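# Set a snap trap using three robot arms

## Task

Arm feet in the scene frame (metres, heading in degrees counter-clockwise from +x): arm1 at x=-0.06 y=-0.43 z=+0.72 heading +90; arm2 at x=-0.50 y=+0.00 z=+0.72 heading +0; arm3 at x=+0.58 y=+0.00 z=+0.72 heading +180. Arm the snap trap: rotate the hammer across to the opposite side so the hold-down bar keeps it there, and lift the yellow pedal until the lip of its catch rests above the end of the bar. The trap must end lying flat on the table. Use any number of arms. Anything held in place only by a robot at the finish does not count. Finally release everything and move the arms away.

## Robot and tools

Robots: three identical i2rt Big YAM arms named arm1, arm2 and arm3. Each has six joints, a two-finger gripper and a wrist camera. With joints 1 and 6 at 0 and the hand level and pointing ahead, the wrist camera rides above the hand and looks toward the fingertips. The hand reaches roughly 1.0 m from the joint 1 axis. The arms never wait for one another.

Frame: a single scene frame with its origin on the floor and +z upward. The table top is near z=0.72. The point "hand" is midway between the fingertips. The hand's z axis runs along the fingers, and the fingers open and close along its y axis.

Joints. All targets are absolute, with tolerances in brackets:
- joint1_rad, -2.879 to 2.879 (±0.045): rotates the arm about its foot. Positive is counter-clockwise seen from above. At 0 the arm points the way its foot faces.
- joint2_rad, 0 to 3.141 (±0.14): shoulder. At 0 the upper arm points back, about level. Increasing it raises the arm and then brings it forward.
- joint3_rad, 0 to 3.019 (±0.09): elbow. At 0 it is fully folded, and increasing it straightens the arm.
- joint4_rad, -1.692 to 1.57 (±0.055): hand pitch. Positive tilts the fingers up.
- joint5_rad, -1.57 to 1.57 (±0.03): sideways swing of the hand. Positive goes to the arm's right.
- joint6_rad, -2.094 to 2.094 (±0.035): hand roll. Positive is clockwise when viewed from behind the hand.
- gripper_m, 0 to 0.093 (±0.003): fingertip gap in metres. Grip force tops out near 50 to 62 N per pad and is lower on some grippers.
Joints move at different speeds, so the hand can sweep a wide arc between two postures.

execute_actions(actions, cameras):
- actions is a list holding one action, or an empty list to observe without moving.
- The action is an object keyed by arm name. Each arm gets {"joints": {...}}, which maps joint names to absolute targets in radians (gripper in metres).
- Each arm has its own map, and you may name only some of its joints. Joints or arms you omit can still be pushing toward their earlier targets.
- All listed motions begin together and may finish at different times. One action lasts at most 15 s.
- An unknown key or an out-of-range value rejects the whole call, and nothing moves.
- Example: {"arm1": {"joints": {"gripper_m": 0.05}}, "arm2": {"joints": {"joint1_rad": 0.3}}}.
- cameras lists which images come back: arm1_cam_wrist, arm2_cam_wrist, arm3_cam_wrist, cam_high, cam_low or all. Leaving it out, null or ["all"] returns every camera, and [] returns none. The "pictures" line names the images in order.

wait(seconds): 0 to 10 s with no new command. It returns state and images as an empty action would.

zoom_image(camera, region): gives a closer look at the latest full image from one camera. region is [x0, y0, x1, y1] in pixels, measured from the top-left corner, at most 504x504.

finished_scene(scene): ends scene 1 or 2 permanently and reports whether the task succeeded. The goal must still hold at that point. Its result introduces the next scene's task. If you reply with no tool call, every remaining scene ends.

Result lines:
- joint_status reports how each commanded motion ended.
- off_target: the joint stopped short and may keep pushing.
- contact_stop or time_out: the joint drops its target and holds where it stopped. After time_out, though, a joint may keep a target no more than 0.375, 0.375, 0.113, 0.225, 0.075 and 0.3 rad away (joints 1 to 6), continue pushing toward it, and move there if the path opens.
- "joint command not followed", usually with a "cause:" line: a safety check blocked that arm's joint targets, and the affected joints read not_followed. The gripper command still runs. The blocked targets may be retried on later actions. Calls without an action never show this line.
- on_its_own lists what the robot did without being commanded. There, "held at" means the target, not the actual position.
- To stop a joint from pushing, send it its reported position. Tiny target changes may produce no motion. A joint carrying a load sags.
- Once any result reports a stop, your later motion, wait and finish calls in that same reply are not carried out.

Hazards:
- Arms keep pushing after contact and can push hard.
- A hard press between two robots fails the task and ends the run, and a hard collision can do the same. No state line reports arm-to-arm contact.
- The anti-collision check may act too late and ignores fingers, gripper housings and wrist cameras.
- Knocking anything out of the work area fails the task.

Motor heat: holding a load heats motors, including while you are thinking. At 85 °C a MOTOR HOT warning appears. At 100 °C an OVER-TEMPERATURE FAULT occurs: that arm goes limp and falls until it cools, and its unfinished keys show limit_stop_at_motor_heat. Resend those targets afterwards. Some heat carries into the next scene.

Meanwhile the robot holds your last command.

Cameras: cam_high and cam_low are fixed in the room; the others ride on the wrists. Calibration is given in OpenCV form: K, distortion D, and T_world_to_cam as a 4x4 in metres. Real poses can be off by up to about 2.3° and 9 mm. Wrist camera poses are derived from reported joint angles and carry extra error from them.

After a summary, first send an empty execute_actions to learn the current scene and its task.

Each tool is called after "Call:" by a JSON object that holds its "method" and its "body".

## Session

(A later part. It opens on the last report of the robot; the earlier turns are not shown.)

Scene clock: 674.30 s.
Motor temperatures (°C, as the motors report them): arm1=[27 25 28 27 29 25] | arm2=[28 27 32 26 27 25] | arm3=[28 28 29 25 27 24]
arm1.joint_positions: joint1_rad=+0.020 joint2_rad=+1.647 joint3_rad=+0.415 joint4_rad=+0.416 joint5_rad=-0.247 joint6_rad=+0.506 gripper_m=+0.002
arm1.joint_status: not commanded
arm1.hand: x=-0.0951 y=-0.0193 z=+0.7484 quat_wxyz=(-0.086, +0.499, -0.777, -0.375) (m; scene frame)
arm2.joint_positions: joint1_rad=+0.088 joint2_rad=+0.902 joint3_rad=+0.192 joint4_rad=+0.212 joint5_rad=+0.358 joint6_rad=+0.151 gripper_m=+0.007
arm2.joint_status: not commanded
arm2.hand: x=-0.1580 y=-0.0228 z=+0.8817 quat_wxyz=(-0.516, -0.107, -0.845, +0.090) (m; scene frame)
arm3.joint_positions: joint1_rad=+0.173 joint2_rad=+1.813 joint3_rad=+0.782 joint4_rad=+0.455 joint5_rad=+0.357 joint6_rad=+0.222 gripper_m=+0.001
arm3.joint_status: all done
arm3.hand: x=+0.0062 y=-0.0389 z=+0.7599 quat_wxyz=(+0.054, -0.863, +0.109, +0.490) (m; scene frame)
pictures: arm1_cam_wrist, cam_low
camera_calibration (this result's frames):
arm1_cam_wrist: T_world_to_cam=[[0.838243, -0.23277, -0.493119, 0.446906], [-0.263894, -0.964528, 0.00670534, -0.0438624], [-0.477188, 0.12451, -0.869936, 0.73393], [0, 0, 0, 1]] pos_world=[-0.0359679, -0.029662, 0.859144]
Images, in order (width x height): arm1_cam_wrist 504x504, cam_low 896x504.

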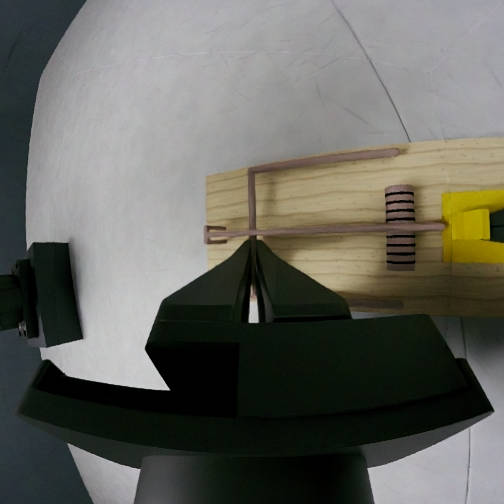

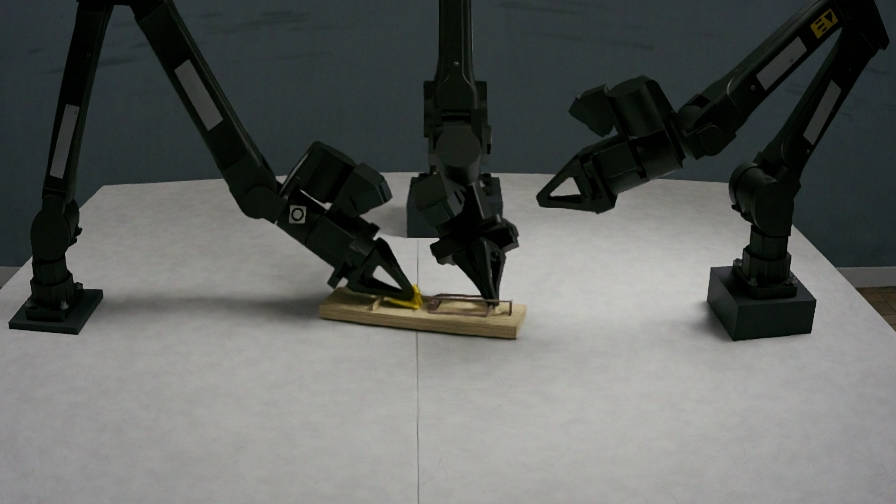

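Call:
{"method": "execute_actions", "body": {"actions": [{"arm3":{"joints":{"joint2_rad":1.785,"joint3_rad":0.81,"joint4_rad":0.47}}}], "cameras": ["cam_low"]}}

Call:
{"method": "zoom_image", "body": {"camera": "cam_low", "region": [360, 230, 500, 340]}}

Scene clock: 681.47 s.
Motor temperatures (°C, as the motors report them): arm1=[27 25 28 27 29 25] | arm2=[28 27 32 26 27 25] | arm3=[28 28 29 25 27 24]
arm1.joint_positions: joint1_rad=+0.020 joint2_rad=+1.647 joint3_rad=+0.415 joint4_rad=+0.416 joint5_rad=-0.247 joint6_rad=+0.506 gripper_m=+0.002
arm1.joint_status: not commanded
arm1.hand: x=-0.0951 y=-0.0193 z=+0.7484 quat_wxyz=(-0.086, +0.499, -0.777, -0.375) (m; scene frame)
arm2.joint_positions: joint1_rad=+0.088 joint2_rad=+0.902 joint3_rad=+0.192 joint4_rad=+0.212 joint5_rad=+0.358 joint6_rad=+0.151 gripper_m=+0.007
arm2.joint_status: not commanded
arm2.hand: x=-0.1580 y=-0.0228 z=+0.8817 quat_wxyz=(-0.516, -0.107, -0.845, +0.090) (m; scene frame)
arm3.joint_positions: joint1_rad=+0.173 joint2_rad=+1.813 joint3_rad=+0.782 joint4_rad=+0.455 joint5_rad=+0.357 joint6_rad=+0.222 gripper_m=+0.001
arm3.joint_status: all done
arm3.hand: x=+0.0062 y=-0.0389 z=+0.7599 quat_wxyz=(+0.054, -0.863, +0.109, +0.490) (m; scene frame)
pictures: cam_low
Images, in order (width x height): cam_low 896x504.

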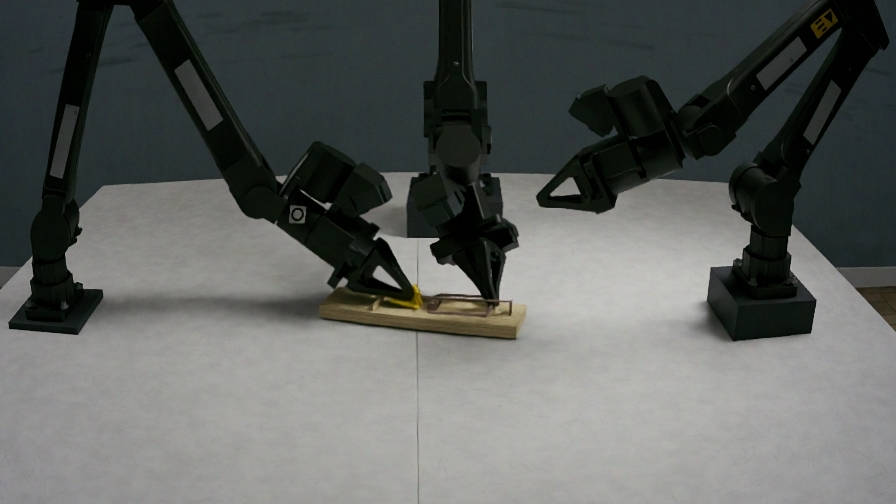

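Region (360, 230, 500, 340) of cam_low's 896x504 image, scaled by 3.600, with more detail than that image has; it fills the top 396 rows of this view, and the rest is white.

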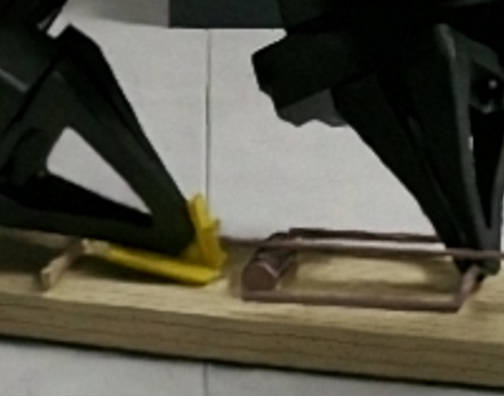

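Call:
{"method": "execute_actions", "body": {"actions": [{"arm3":{"joints":{"joint4_rad":0.515}}}], "cameras": ["cam_low"]}}

Call:
{"method": "zoom_image", "body": {"camera": "cam_low", "region": [360, 230, 500, 340]}}

Scene clock: 689.70 s.
Motor temperatures (°C, as the motors report them): arm1=[27 25 28 27 29 25] | arm2=[28 27 32 26 27 25] | arm3=[28 28 29 25 27 24]
arm1.joint_positions: joint1_rad=+0.022 joint2_rad=+1.647 joint3_rad=+0.415 joint4_rad=+0.419 joint5_rad=-0.249 joint6_rad=+0.506 gripper_m=+0.002
arm1.joint_status: not commanded
arm1.hand: x=-0.0963 y=-0.0189 z=+0.7490 quat_wxyz=(-0.085, +0.500, -0.775, -0.377) (m; scene frame)
arm2.joint_positions: joint1_rad=+0.088 joint2_rad=+0.902 joint3_rad=+0.192 joint4_rad=+0.212 joint5_rad=+0.358 joint6_rad=+0.151 gripper_m=+0.007
arm2.joint_status: not commanded
arm2.hand: x=-0.1580 y=-0.0228 z=+0.8817 quat_wxyz=(-0.516, -0.107, -0.845, +0.090) (m; scene frame)
arm3.joint_positions: joint1_rad=+0.173 joint2_rad=+1.813 joint3_rad=+0.782 joint4_rad=+0.472 joint5_rad=+0.357 joint6_rad=+0.221 gripper_m=+0.001
arm3.joint_status: all done
arm3.hand: x=+0.0040 y=-0.0392 z=+0.7634 quat_wxyz=(+0.052, -0.859, +0.110, +0.498) (m; scene frame)
pictures: cam_low
Images, in order (width x height): cam_low 896x504.

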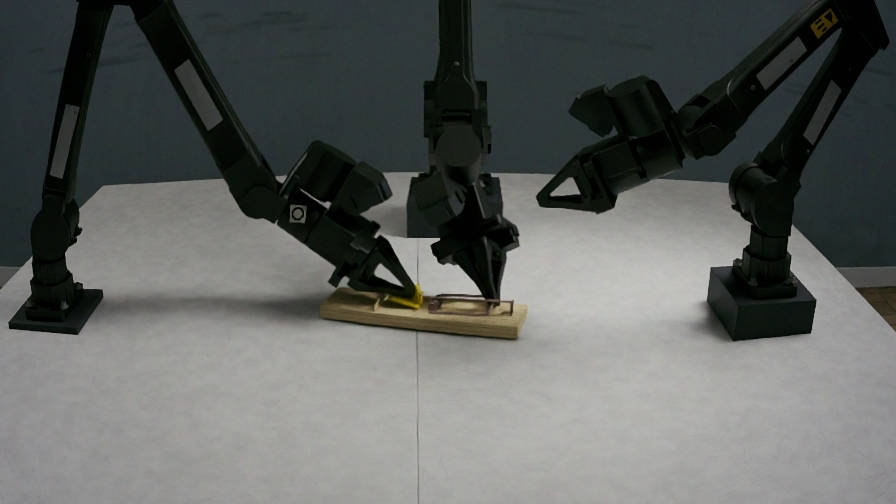

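Region (360, 230, 500, 340) of cam_low's 896x504 image, scaled by 3.600, with more detail than that image has; it fills the top 396 rows of this view, and the rest is white.

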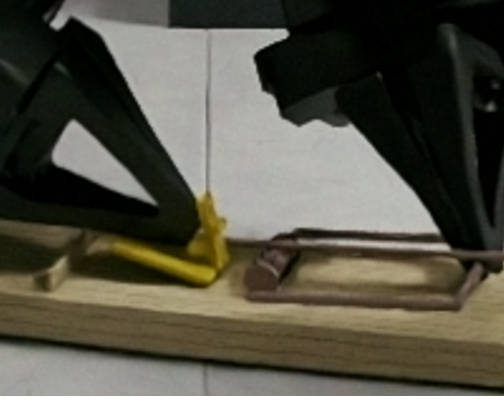

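Call:
{"method": "execute_actions", "body": {"actions": [{"arm3":{"joints":{"joint2_rad":1.765,"joint3_rad":0.79,"joint4_rad":0.48}}}], "cameras": ["cam_low"]}}

Call:
{"method": "zoom_image", "body": {"camera": "cam_low", "region": [360, 230, 500, 340]}}

Scene clock: 696.70 s.
Motor temperatures (°C, as the motors report them): arm1=[27 25 28 27 29 25] | arm2=[28 27 32 26 27 25] | arm3=[28 28 29 25 27 24]
arm1.joint_positions: joint1_rad=+0.022 joint2_rad=+1.647 joint3_rad=+0.415 joint4_rad=+0.419 joint5_rad=-0.249 joint6_rad=+0.506 gripper_m=+0.002
arm1.joint_status: not commanded
arm1.hand: x=-0.0963 y=-0.0189 z=+0.7490 quat_wxyz=(-0.085, +0.500, -0.775, -0.377) (m; scene frame)
arm2.joint_positions: joint1_rad=+0.088 joint2_rad=+0.902 joint3_rad=+0.192 joint4_rad=+0.212 joint5_rad=+0.358 joint6_rad=+0.151 gripper_m=+0.007
arm2.joint_status: not commanded
arm2.hand: x=-0.1580 y=-0.0228 z=+0.8817 quat_wxyz=(-0.516, -0.107, -0.845, +0.090) (m; scene frame)
arm3.joint_positions: joint1_rad=+0.173 joint2_rad=+1.777 joint3_rad=+0.780 joint4_rad=+0.472 joint5_rad=+0.357 joint6_rad=+0.221 gripper_m=+0.001
arm3.joint_status: all done
arm3.hand: x=+0.0015 y=-0.0394 z=+0.7824 quat_wxyz=(+0.048, -0.850, +0.113, +0.512) (m; scene frame)
pictures: cam_low
Images, in order (width x height): cam_low 896x504.

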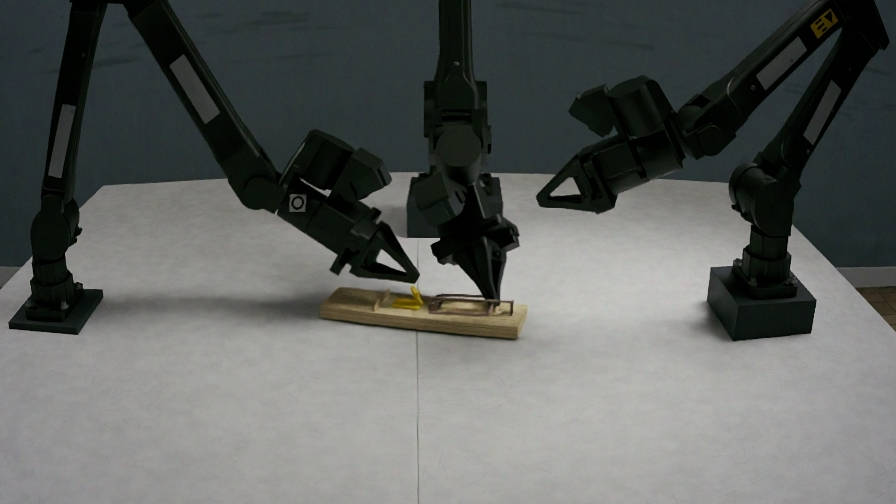

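Region (360, 230, 500, 340) of cam_low's 896x504 image, scaled by 3.600, with more detail than that image has; it fills the top 396 rows of this view, and the rest is white.

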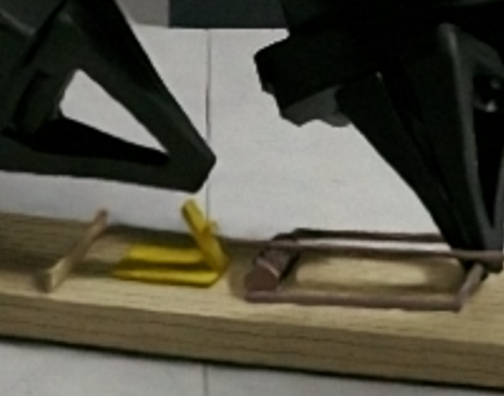

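Call:
{"method": "execute_actions", "body": {"actions": [{"arm3":{"joints":{"joint1_rad":0.15,"joint2_rad":1.66,"joint3_rad":0.865,"joint4_rad":0.137,"joint5_rad":0.297,"joint6_rad":0.28}}}], "cameras": []}}

Call:
{"method": "execute_actions", "body": {"actions": [{"arm3":{"joints":{"joint2_rad":1.722}}}], "cameras": ["cam_low","arm3_cam_wrist"]}}

Call:
{"method": "zoom_image", "body": {"camera": "cam_low", "region": [330, 140, 530, 340]}}

Scene clock: 714.73 s.
Motor temperatures (°C, as the motors report them): arm1=[27 25 28 27 29 25] | arm2=[28 27 33 26 27 25] | arm3=[28 28 29 25 27 24]
arm1.joint_positions: joint1_rad=+0.022 joint2_rad=+1.647 joint3_rad=+0.415 joint4_rad=+0.419 joint5_rad=-0.249 joint6_rad=+0.506 gripper_m=+0.002
arm1.joint_status: not commanded
arm1.hand: x=-0.0963 y=-0.0189 z=+0.7490 quat_wxyz=(-0.085, +0.500, -0.775, -0.377) (m; scene frame)
arm2.joint_positions: joint1_rad=+0.088 joint2_rad=+0.902 joint3_rad=+0.192 joint4_rad=+0.212 joint5_rad=+0.358 joint6_rad=+0.151 gripper_m=+0.007
arm2.joint_status: not commanded
arm2.hand: x=-0.1580 y=-0.0228 z=+0.8817 quat_wxyz=(-0.516, -0.107, -0.845, +0.090) (m; scene frame)
arm3.joint_positions: joint1_rad=+0.163 joint2_rad=+1.660 joint3_rad=+0.830 joint4_rad=+0.147 joint5_rad=+0.299 joint6_rad=+0.268 gripper_m=+0.001
arm3.joint_status: all done
arm3.hand: x=+0.0132 y=-0.0407 z=+0.8035 quat_wxyz=(+0.034, -0.889, +0.114, +0.443) (m; scene frame)
pictures: none
No camera images: the call's "cameras" was empty. Leave "cameras" out to get every camera's image.

Scene clock: 715.53 s.
Motor temperatures (°C, as the motors report them): arm1=[27 25 28 27 29 25] | arm2=[28 27 33 26 27 25] | arm3=[28 28 29 25 27 24]
arm1.joint_positions: joint1_rad=+0.022 joint2_rad=+1.647 joint3_rad=+0.415 joint4_rad=+0.419 joint5_rad=-0.249 joint6_rad=+0.506 gripper_m=+0.002
arm1.joint_status: not commanded
arm1.hand: x=-0.0963 y=-0.0189 z=+0.7490 quat_wxyz=(-0.085, +0.500, -0.775, -0.377) (m; scene frame)
arm2.joint_positions: joint1_rad=+0.088 joint2_rad=+0.902 joint3_rad=+0.192 joint4_rad=+0.212 joint5_rad=+0.358 joint6_rad=+0.151 gripper_m=+0.007
arm2.joint_status: not commanded
arm2.hand: x=-0.1580 y=-0.0228 z=+0.8817 quat_wxyz=(-0.516, -0.107, -0.845, +0.090) (m; scene frame)
arm3.joint_positions: joint1_rad=+0.163 joint2_rad=+1.733 joint3_rad=+0.830 joint4_rad=+0.144 joint5_rad=+0.299 joint6_rad=+0.268 gripper_m=+0.001
arm3.joint_status: all done
arm3.hand: x=+0.0195 y=-0.0403 z=+0.7635 quat_wxyz=(+0.043, -0.904, +0.109, +0.410) (m; scene frame)
pictures: arm3_cam_wrist, cam_low
camera_calibration (this result's frames):
arm3_cam_wrist: T_world_to_cam=[[0.239799, 0.97082, -0.00206725, 0.035095], [0.946464, -0.234256, -0.222104, 0.150626], [-0.216107, 0.0513037, -0.975021, 0.87407], [0, 0, 0, 1]] pos_world=[0.0379151, -0.043629, 0.885763]
Images, in order (width x height): arm3_cam_wrist 504x504, cam_low 896x504.

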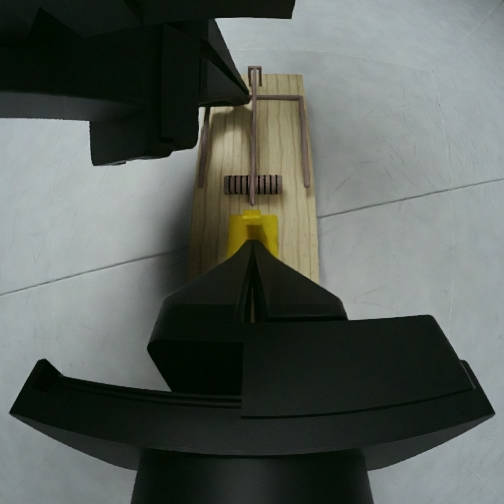

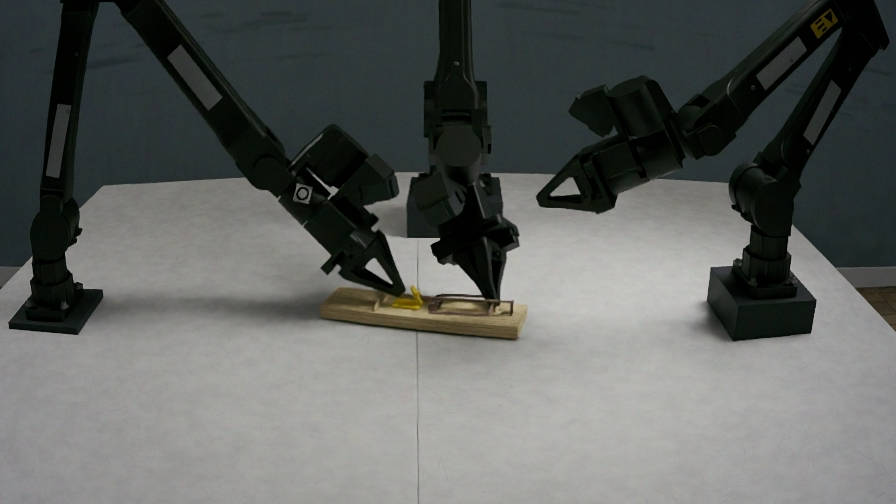

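Region (330, 140, 530, 340) of cam_low's 896x504 image, scaled by 2.520, with more detail than that image has.

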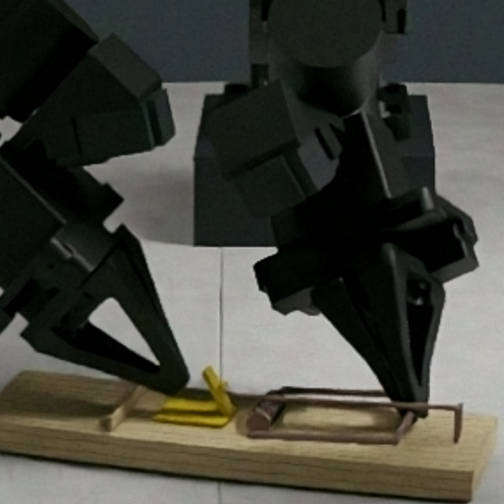

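Call:
{"method": "execute_actions", "body": {"actions": [{"arm3":{"joints":{"joint6_rad":1.75,"joint4_rad":0.18}}}], "cameras": ["cam_low","cam_high"]}}

Call:
{"method": "zoom_image", "body": {"camera": "cam_low", "region": [330, 140, 530, 340]}}

Scene clock: 727.07 s.
Motor temperatures (°C, as the motors report them): arm1=[27 25 28 27 29 25] | arm2=[28 27 33 26 27 25] | arm3=[28 28 30 25 27 24]
arm1.joint_positions: joint1_rad=+0.022 joint2_rad=+1.647 joint3_rad=+0.415 joint4_rad=+0.419 joint5_rad=-0.249 joint6_rad=+0.506 gripper_m=+0.002
arm1.joint_status: not commanded
arm1.hand: x=-0.0963 y=-0.0189 z=+0.7490 quat_wxyz=(-0.085, +0.500, -0.775, -0.377) (m; scene frame)
arm2.joint_positions: joint1_rad=+0.088 joint2_rad=+0.902 joint3_rad=+0.192 joint4_rad=+0.212 joint5_rad=+0.358 joint6_rad=+0.151 gripper_m=+0.007
arm2.joint_status: not commanded
arm2.hand: x=-0.1580 y=-0.0228 z=+0.8817 quat_wxyz=(-0.516, -0.107, -0.845, +0.090) (m; scene frame)
arm3.joint_positions: joint1_rad=+0.163 joint2_rad=+1.733 joint3_rad=+0.830 joint4_rad=+0.159 joint5_rad=+0.299 joint6_rad=+1.738 gripper_m=+0.001
arm3.joint_status: all done
arm3.hand: x=+0.0171 y=-0.0407 z=+0.7661 quat_wxyz=(-0.249, -0.595, +0.686, +0.337) (m; scene frame)
pictures: cam_high, cam_low
Images, in order (width x height): cam_high 896x504, cam_low 896x504.

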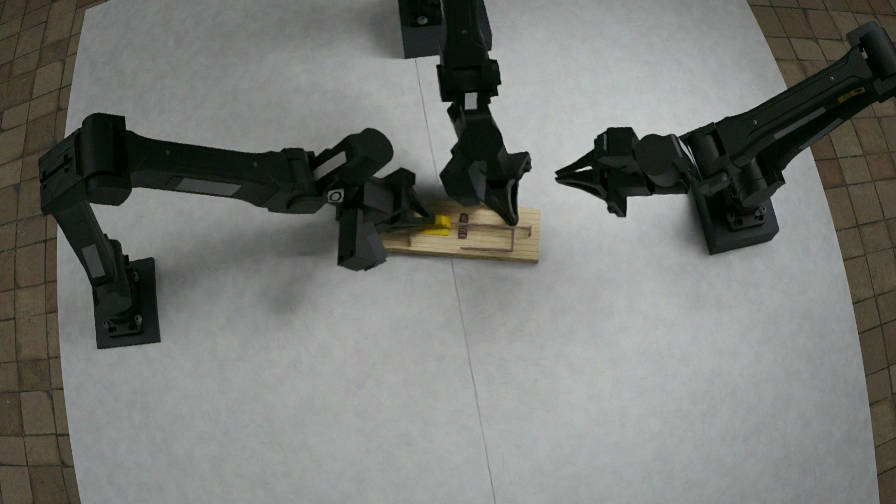

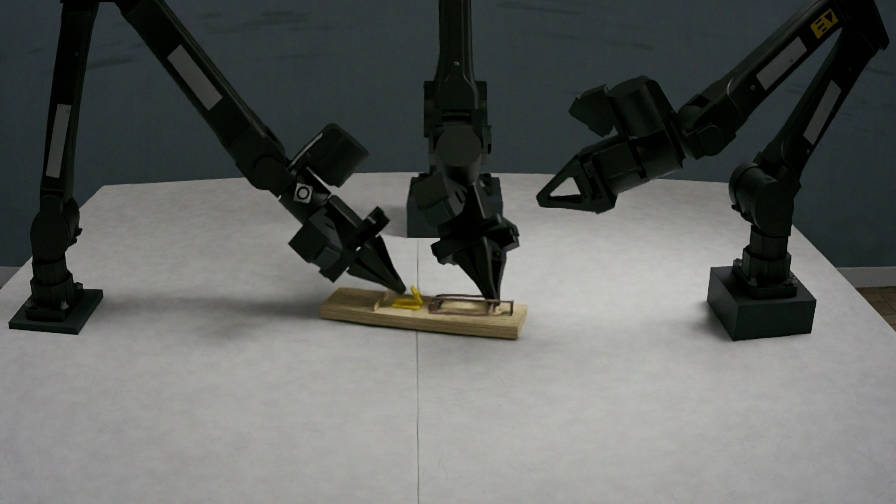

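Region (330, 140, 530, 340) of cam_low's 896x504 image, scaled by 2.520, with more detail than that image has.

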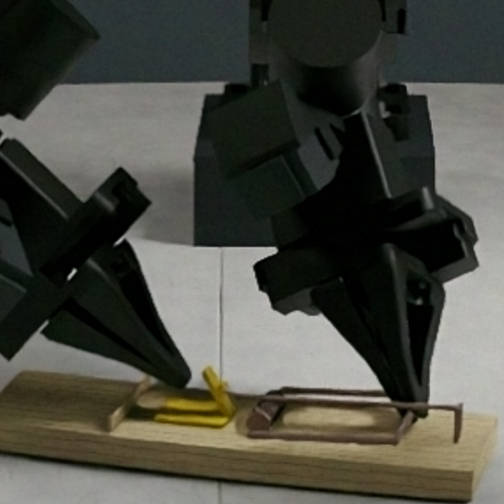

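Call:
{"method": "execute_actions", "body": {"actions": [{"arm3":{"joints":{"joint1_rad":0.14,"joint2_rad":1.77,"joint3_rad":0.915,"joint4_rad":0.165}}}], "cameras": ["cam_low"]}}

Call:
{"method": "zoom_image", "body": {"camera": "cam_low", "region": [360, 230, 500, 340]}}

Scene clock: 740.63 s.
Motor temperatures (°C, as the motors report them): arm1=[27 25 28 27 29 25] | arm2=[28 27 33 26 27 25] | arm3=[28 28 30 25 27 24]
arm1.joint_positions: joint1_rad=+0.022 joint2_rad=+1.647 joint3_rad=+0.415 joint4_rad=+0.419 joint5_rad=-0.249 joint6_rad=+0.506 gripper_m=+0.002
arm1.joint_status: not commanded
arm1.hand: x=-0.0963 y=-0.0189 z=+0.7490 quat_wxyz=(-0.085, +0.500, -0.775, -0.377) (m; scene frame)
arm2.joint_positions: joint1_rad=+0.088 joint2_rad=+0.902 joint3_rad=+0.192 joint4_rad=+0.212 joint5_rad=+0.358 joint6_rad=+0.151 gripper_m=+0.007
arm2.joint_status: not commanded
arm2.hand: x=-0.1580 y=-0.0228 z=+0.8817 quat_wxyz=(-0.516, -0.107, -0.845, +0.090) (m; scene frame)
arm3.joint_positions: joint1_rad=+0.152 joint2_rad=+1.770 joint3_rad=+0.869 joint4_rad=+0.159 joint5_rad=+0.299 joint6_rad=+1.738 gripper_m=+0.001
arm3.joint_status: all done
arm3.hand: x=+0.0029 y=-0.0369 z=+0.7613 quat_wxyz=(-0.248, -0.591, +0.689, +0.338) (m; scene frame)
pictures: cam_low
Images, in order (width x height): cam_low 896x504.

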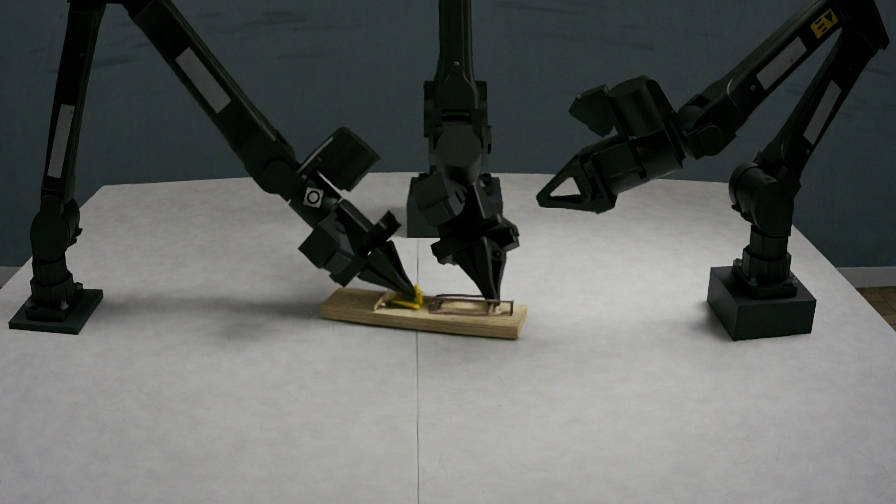

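Region (360, 230, 500, 340) of cam_low's 896x504 image, scaled by 3.600, with more detail than that image has; it fills the top 396 rows of this view, and the rest is white.

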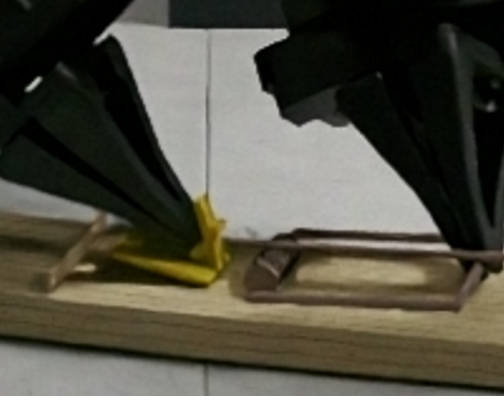

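Nudge forward/up with q4.

Call:
{"method": "execute_actions", "body": {"actions": [{"arm3":{"joints":{"joint4_rad":0.21}}}], "cameras": ["cam_low","arm1_cam_wrist"]}}

Call:
{"method": "zoom_image", "body": {"camera": "cam_low", "region": [380, 260, 460, 330]}}

Scene clock: 749.73 s.
Motor temperatures (°C, as the motors report them): arm1=[27 25 28 27 29 25] | arm2=[28 27 33 26 27 25] | arm3=[28 28 30 25 27 24]
arm1.joint_positions: joint1_rad=+0.022 joint2_rad=+1.647 joint3_rad=+0.415 joint4_rad=+0.419 joint5_rad=-0.249 joint6_rad=+0.506 gripper_m=+0.002
arm1.joint_status: not commanded
arm1.hand: x=-0.0963 y=-0.0189 z=+0.7490 quat_wxyz=(-0.085, +0.500, -0.775, -0.377) (m; scene frame)
arm2.joint_positions: joint1_rad=+0.088 joint2_rad=+0.902 joint3_rad=+0.192 joint4_rad=+0.212 joint5_rad=+0.358 joint6_rad=+0.151 gripper_m=+0.007
arm2.joint_status: not commanded
arm2.hand: x=-0.1580 y=-0.0228 z=+0.8817 quat_wxyz=(-0.516, -0.107, -0.845, +0.090) (m; scene frame)
arm3.joint_positions: joint1_rad=+0.152 joint2_rad=+1.770 joint3_rad=+0.869 joint4_rad=+0.187 joint5_rad=+0.299 joint6_rad=+1.738 gripper_m=+0.001
arm3.joint_status: all done
arm3.hand: x=-0.0016 y=-0.0375 z=+0.7663 quat_wxyz=(-0.258, -0.585, +0.687, +0.345) (m; scene frame)
pictures: arm1_cam_wrist, cam_low
camera_calibration (this result's frames):
arm1_cam_wrist: T_world_to_cam=[[0.83848, -0.228469, -0.494726, 0.449577], [-0.260703, -0.965411, 0.00398733, -0.0414525], [-0.478525, 0.125633, -0.86904, 0.733026], [0, 0, 0, 1]] pos_world=[-0.0369968, -0.0293965, 0.859612]
Images, in order (width x height): arm1_cam_wrist 504x504, cam_low 896x504.

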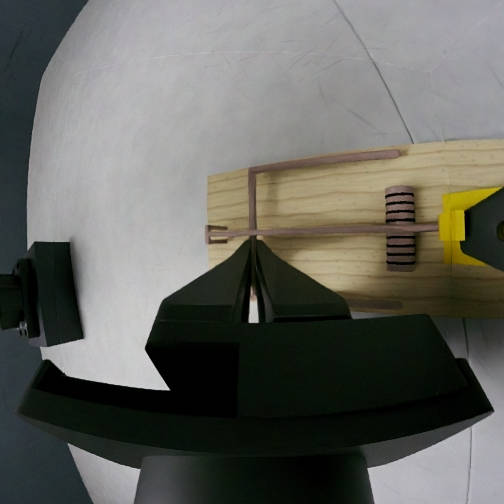

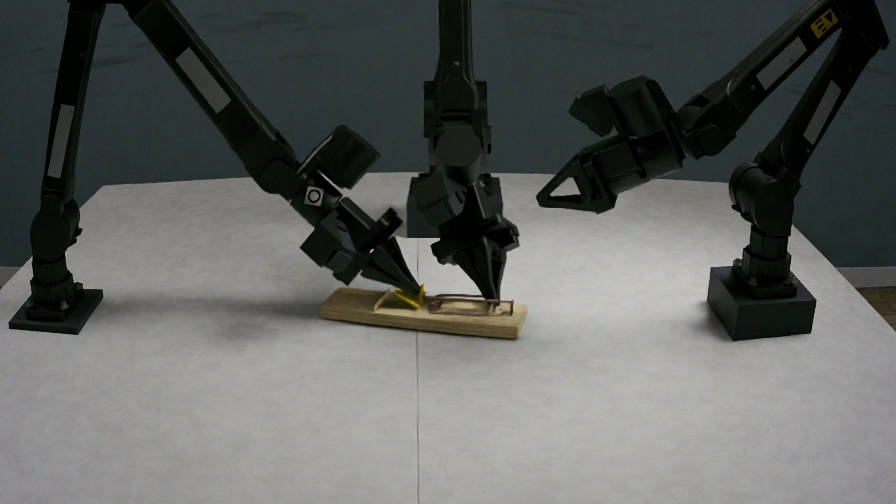

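Region (380, 260, 460, 330) of cam_low's 896x504 image, scaled by 6.300, with more detail than that image has; it fills the top 441 rows of this view, and the rest is white.

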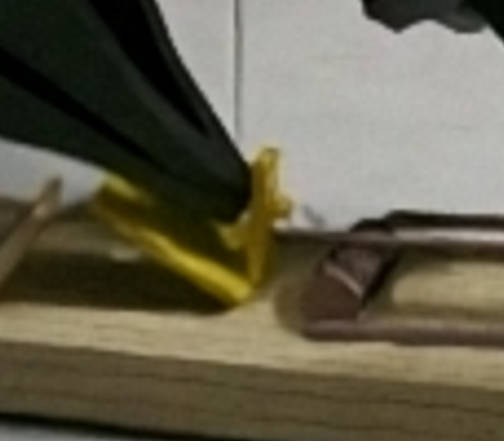

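Call:
{"method": "execute_actions", "body": {"actions": [{"arm1":{"joints":{"joint2_rad":1.65}}}], "cameras": ["cam_low"]}}

Call:
{"method": "zoom_image", "body": {"camera": "cam_low", "region": [380, 250, 530, 340]}}

Scene clock: 757.07 s.
Motor temperatures (°C, as the motors report them): arm1=[27 25 28 27 29 25] | arm2=[28 27 33 26 27 25] | arm3=[28 28 31 25 27 24]
arm1.joint_positions: joint1_rad=+0.024 joint2_rad=+1.630 joint3_rad=+0.410 joint4_rad=+0.418 joint5_rad=-0.246 joint6_rad=+0.506 gripper_m=+0.002
arm1.joint_status: all done
arm1.hand: x=-0.0966 y=-0.0189 z=+0.7540 quat_wxyz=(-0.089, +0.500, -0.773, -0.381) (m; scene frame)
arm2.joint_positions: joint1_rad=+0.088 joint2_rad=+0.902 joint3_rad=+0.192 joint4_rad=+0.212 joint5_rad=+0.358 joint6_rad=+0.151 gripper_m=+0.007
arm2.joint_status: not commanded
arm2.hand: x=-0.1580 y=-0.0228 z=+0.8817 quat_wxyz=(-0.516, -0.107, -0.845, +0.090) (m; scene frame)
arm3.joint_positions: joint1_rad=+0.152 joint2_rad=+1.770 joint3_rad=+0.869 joint4_rad=+0.187 joint5_rad=+0.298 joint6_rad=+1.738 gripper_m=+0.001
arm3.joint_status: not commanded
arm3.hand: x=-0.0016 y=-0.0376 z=+0.7663 quat_wxyz=(-0.258, -0.586, +0.687, +0.345) (m; scene frame)
pictures: cam_low
Images, in order (width x height): cam_low 896x504.

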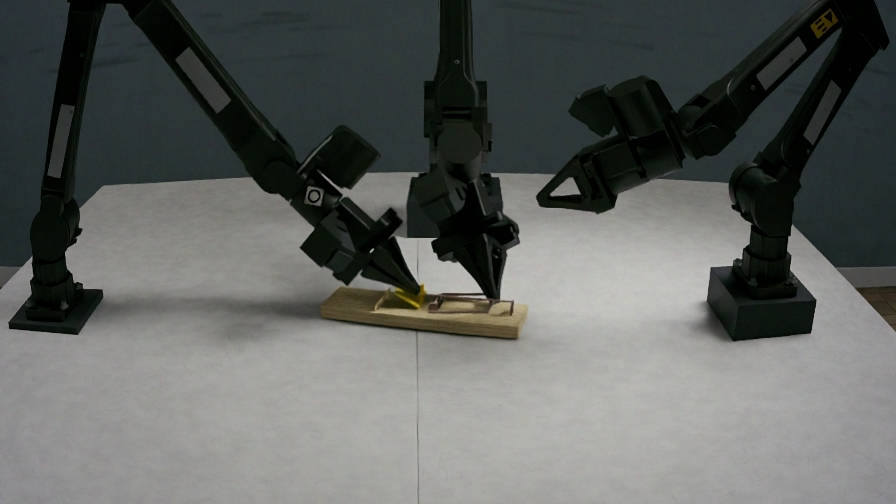

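Region (380, 250, 530, 340) of cam_low's 896x504 image, scaled by 3.360, with more detail than that image has; it fills the top 302 rows of this view, and the rest is white.

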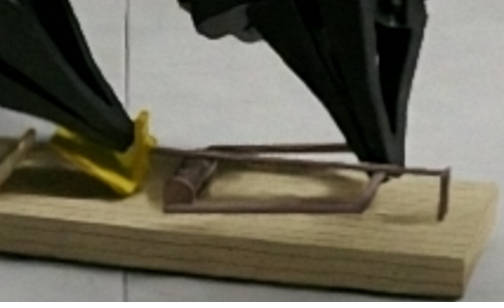

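Call:
{"method": "execute_actions", "body": {"actions": [{"arm1":{"joints":{"joint1_rad":0.024,"joint2_rad":1.63,"joint3_rad":0.40,"joint4_rad":0.418,"gripper_m":0.012}}}], "cameras": []}}

Call:
{"method": "execute_actions", "body": {"actions": [{"arm1":{"joints":{"joint2_rad":1.468,"joint3_rad":0.35,"joint4_rad":0.28}}}], "cameras": ["cam_low"]}}

Call:
{"method": "zoom_image", "body": {"camera": "cam_low", "region": [380, 250, 530, 340]}}

Scene clock: 772.93 s.
Motor temperatures (°C, as the motors report them): arm1=[27 25 28 27 29 25] | arm2=[28 27 33 26 27 25] | arm3=[28 28 31 25 27 24]
arm1.joint_positions: joint1_rad=+0.024 joint2_rad=+1.625 joint3_rad=+0.410 joint4_rad=+0.419 joint5_rad=-0.247 joint6_rad=+0.507 gripper_m=+0.012
arm1.joint_status: all done
arm1.hand: x=-0.0968 y=-0.0180 z=+0.7561 quat_wxyz=(-0.090, +0.499, -0.772, -0.383) (m; scene frame)
arm2.joint_positions: joint1_rad=+0.088 joint2_rad=+0.902 joint3_rad=+0.192 joint4_rad=+0.212 joint5_rad=+0.358 joint6_rad=+0.151 gripper_m=+0.007
arm2.joint_status: not commanded
arm2.hand: x=-0.1580 y=-0.0228 z=+0.8817 quat_wxyz=(-0.516, -0.107, -0.845, +0.090) (m; scene frame)
arm3.joint_positions: joint1_rad=+0.152 joint2_rad=+1.770 joint3_rad=+0.869 joint4_rad=+0.187 joint5_rad=+0.298 joint6_rad=+1.738 gripper_m=+0.001
arm3.joint_status: not commanded
arm3.hand: x=-0.0016 y=-0.0376 z=+0.7663 quat_wxyz=(-0.258, -0.586, +0.687, +0.345) (m; scene frame)
pictures: none
No camera images: the call's "cameras" was empty. Leave "cameras" out to get every camera's image.

Scene clock: 773.87 s.
Motor temperatures (°C, as the motors report them): arm1=[27 25 28 27 29 25] | arm2=[28 27 33 26 27 25] | arm3=[28 28 31 25 27 24]
arm1.joint_positions: joint1_rad=+0.024 joint2_rad=+1.469 joint3_rad=+0.355 joint4_rad=+0.293 joint5_rad=-0.246 joint6_rad=+0.507 gripper_m=+0.012
arm1.joint_status: all done
arm1.hand: x=-0.0969 y=-0.0461 z=+0.7762 quat_wxyz=(-0.084, +0.501, -0.777, -0.373) (m; scene frame)
arm2.joint_positions: joint1_rad=+0.088 joint2_rad=+0.902 joint3_rad=+0.192 joint4_rad=+0.212 joint5_rad=+0.358 joint6_rad=+0.151 gripper_m=+0.007
arm2.joint_status: not commanded
arm2.hand: x=-0.1580 y=-0.0228 z=+0.8817 quat_wxyz=(-0.516, -0.107, -0.845, +0.090) (m; scene frame)
arm3.joint_positions: joint1_rad=+0.152 joint2_rad=+1.770 joint3_rad=+0.869 joint4_rad=+0.189 joint5_rad=+0.298 joint6_rad=+1.738 gripper_m=+0.001
arm3.joint_status: not commanded
arm3.hand: x=-0.0019 y=-0.0376 z=+0.7667 quat_wxyz=(-0.259, -0.585, +0.686, +0.345) (m; scene frame)
pictures: cam_low
Images, in order (width x height): cam_low 896x504.

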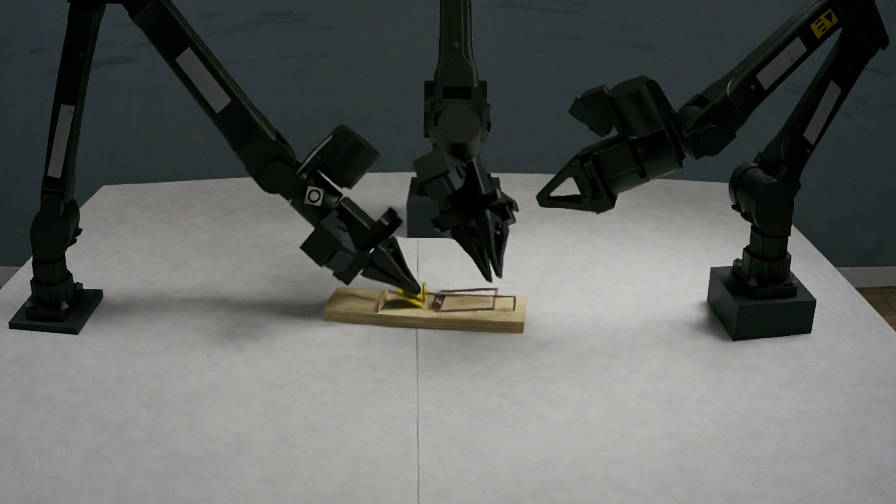

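Region (380, 250, 530, 340) of cam_low's 896x504 image, scaled by 3.360, with more detail than that image has; it fills the top 302 rows of this view, and the rest is white.

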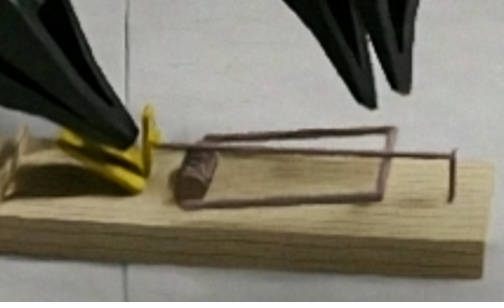

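Call:
{"method": "execute_actions", "body": {"actions": [{"arm3":{"joints":{"joint2_rad":1.62,"joint4_rad":0.189}},"arm1":{"joints":{"joint2_rad":1.0,"joint4_rad":-0.2}},"arm2":{"joints":{"joint2_rad":0.5,"joint4_rad":-0.3}}}], "cameras": []}}

Call:
{"method": "execute_actions", "body": {"actions": [{"arm3":{"joints":{"joint2_rad":0.9,"joint4_rad":-0.6}},"arm1":{"joints":{"joint2_rad":0.5,"joint4_rad":-0.5}}}], "cameras": ["cam_low"]}}

Call:
{"method": "zoom_image", "body": {"camera": "cam_low", "region": [310, 250, 540, 350]}}

Scene clock: 785.37 s.
Motor temperatures (°C, as the motors report them): arm1=[27 25 28 27 29 25] | arm2=[28 27 33 26 27 25] | arm3=[28 28 31 25 27 24]
arm1.joint_positions: joint1_rad=+0.024 joint2_rad=+1.001 joint3_rad=+0.355 joint4_rad=-0.188 joint5_rad=-0.246 joint6_rad=+0.507 gripper_m=+0.012
arm1.joint_status: all done
arm1.hand: x=-0.0965 y=-0.0880 z=+0.8591 quat_wxyz=(-0.081, +0.501, -0.779, -0.369) (m; scene frame)
arm2.joint_positions: joint1_rad=+0.088 joint2_rad=+0.504 joint3_rad=+0.192 joint4_rad=-0.288 joint5_rad=+0.358 joint6_rad=+0.151 gripper_m=+0.007
arm2.joint_status: all done
arm2.hand: x=-0.2137 y=-0.0289 z=+0.8964 quat_wxyz=(-0.473, -0.099, -0.870, +0.100) (m; scene frame)
arm3.joint_positions: joint1_rad=+0.152 joint2_rad=+1.617 joint3_rad=+0.874 joint4_rad=+0.189 joint5_rad=+0.298 joint6_rad=+1.739 gripper_m=+0.001
arm3.joint_status: all done
arm3.hand: x=-0.0120 y=-0.0378 z=+0.8554 quat_wxyz=(-0.319, -0.552, +0.669, +0.382) (m; scene frame)
pictures: none
No camera images: the call's "cameras" was empty. Leave "cameras" out to get every camera's image.

Scene clock: 786.80 s.
Motor temperatures (°C, as the motors report them): arm1=[27 25 28 27 29 25] | arm2=[28 27 33 26 27 25] | arm3=[28 28 31 25 27 24]
arm1.joint_positions: joint1_rad=+0.024 joint2_rad=+0.501 joint3_rad=+0.355 joint4_rad=-0.488 joint5_rad=-0.246 joint6_rad=+0.507 gripper_m=+0.012
arm1.joint_status: all done
arm1.hand: x=-0.0960 y=-0.1353 z=+0.9552 quat_wxyz=(-0.132, +0.490, -0.739, -0.444) (m; scene frame)
arm2.joint_positions: joint1_rad=+0.088 joint2_rad=+0.504 joint3_rad=+0.192 joint4_rad=-0.288 joint5_rad=+0.358 joint6_rad=+0.151 gripper_m=+0.007
arm2.joint_status: not commanded
arm2.hand: x=-0.2137 y=-0.0289 z=+0.8964 quat_wxyz=(-0.473, -0.099, -0.870, +0.100) (m; scene frame)
arm3.joint_positions: joint1_rad=+0.152 joint2_rad=+0.896 joint3_rad=+0.874 joint4_rad=-0.591 joint5_rad=+0.298 joint6_rad=+1.739 gripper_m=+0.001
arm3.joint_status: all done
arm3.hand: x=+0.1621 y=-0.0081 z=+1.0566 quat_wxyz=(-0.297, -0.565, +0.676, +0.369) (m; scene frame)
pictures: cam_low
Images, in order (width x height): cam_low 896x504.

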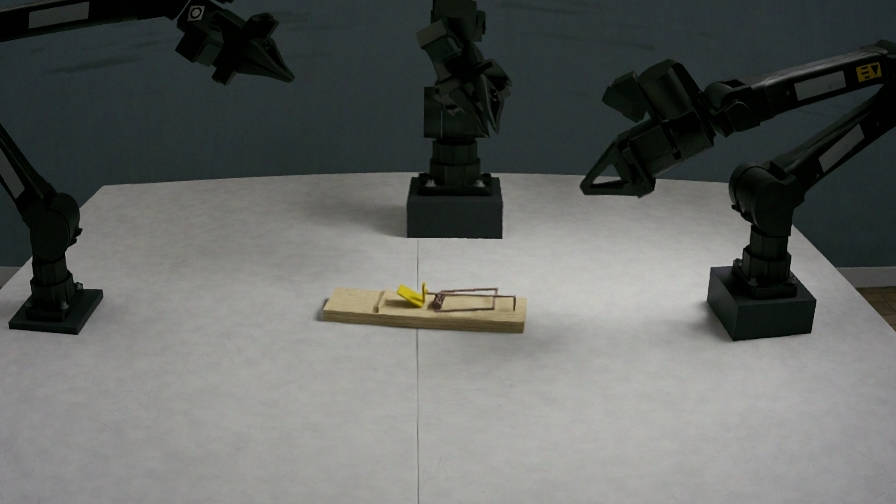

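Region (310, 250, 540, 350) of cam_low's 896x504 image, scaled by 2.191, with more detail than that image has; it fills the top 219 rows of this view, and the rest is white.

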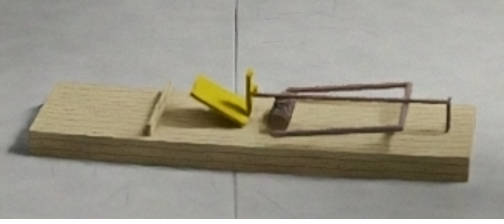

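Call:
{"method": "finished_scene", "body": {"scene": 1}}

The scene is finished: the task was done.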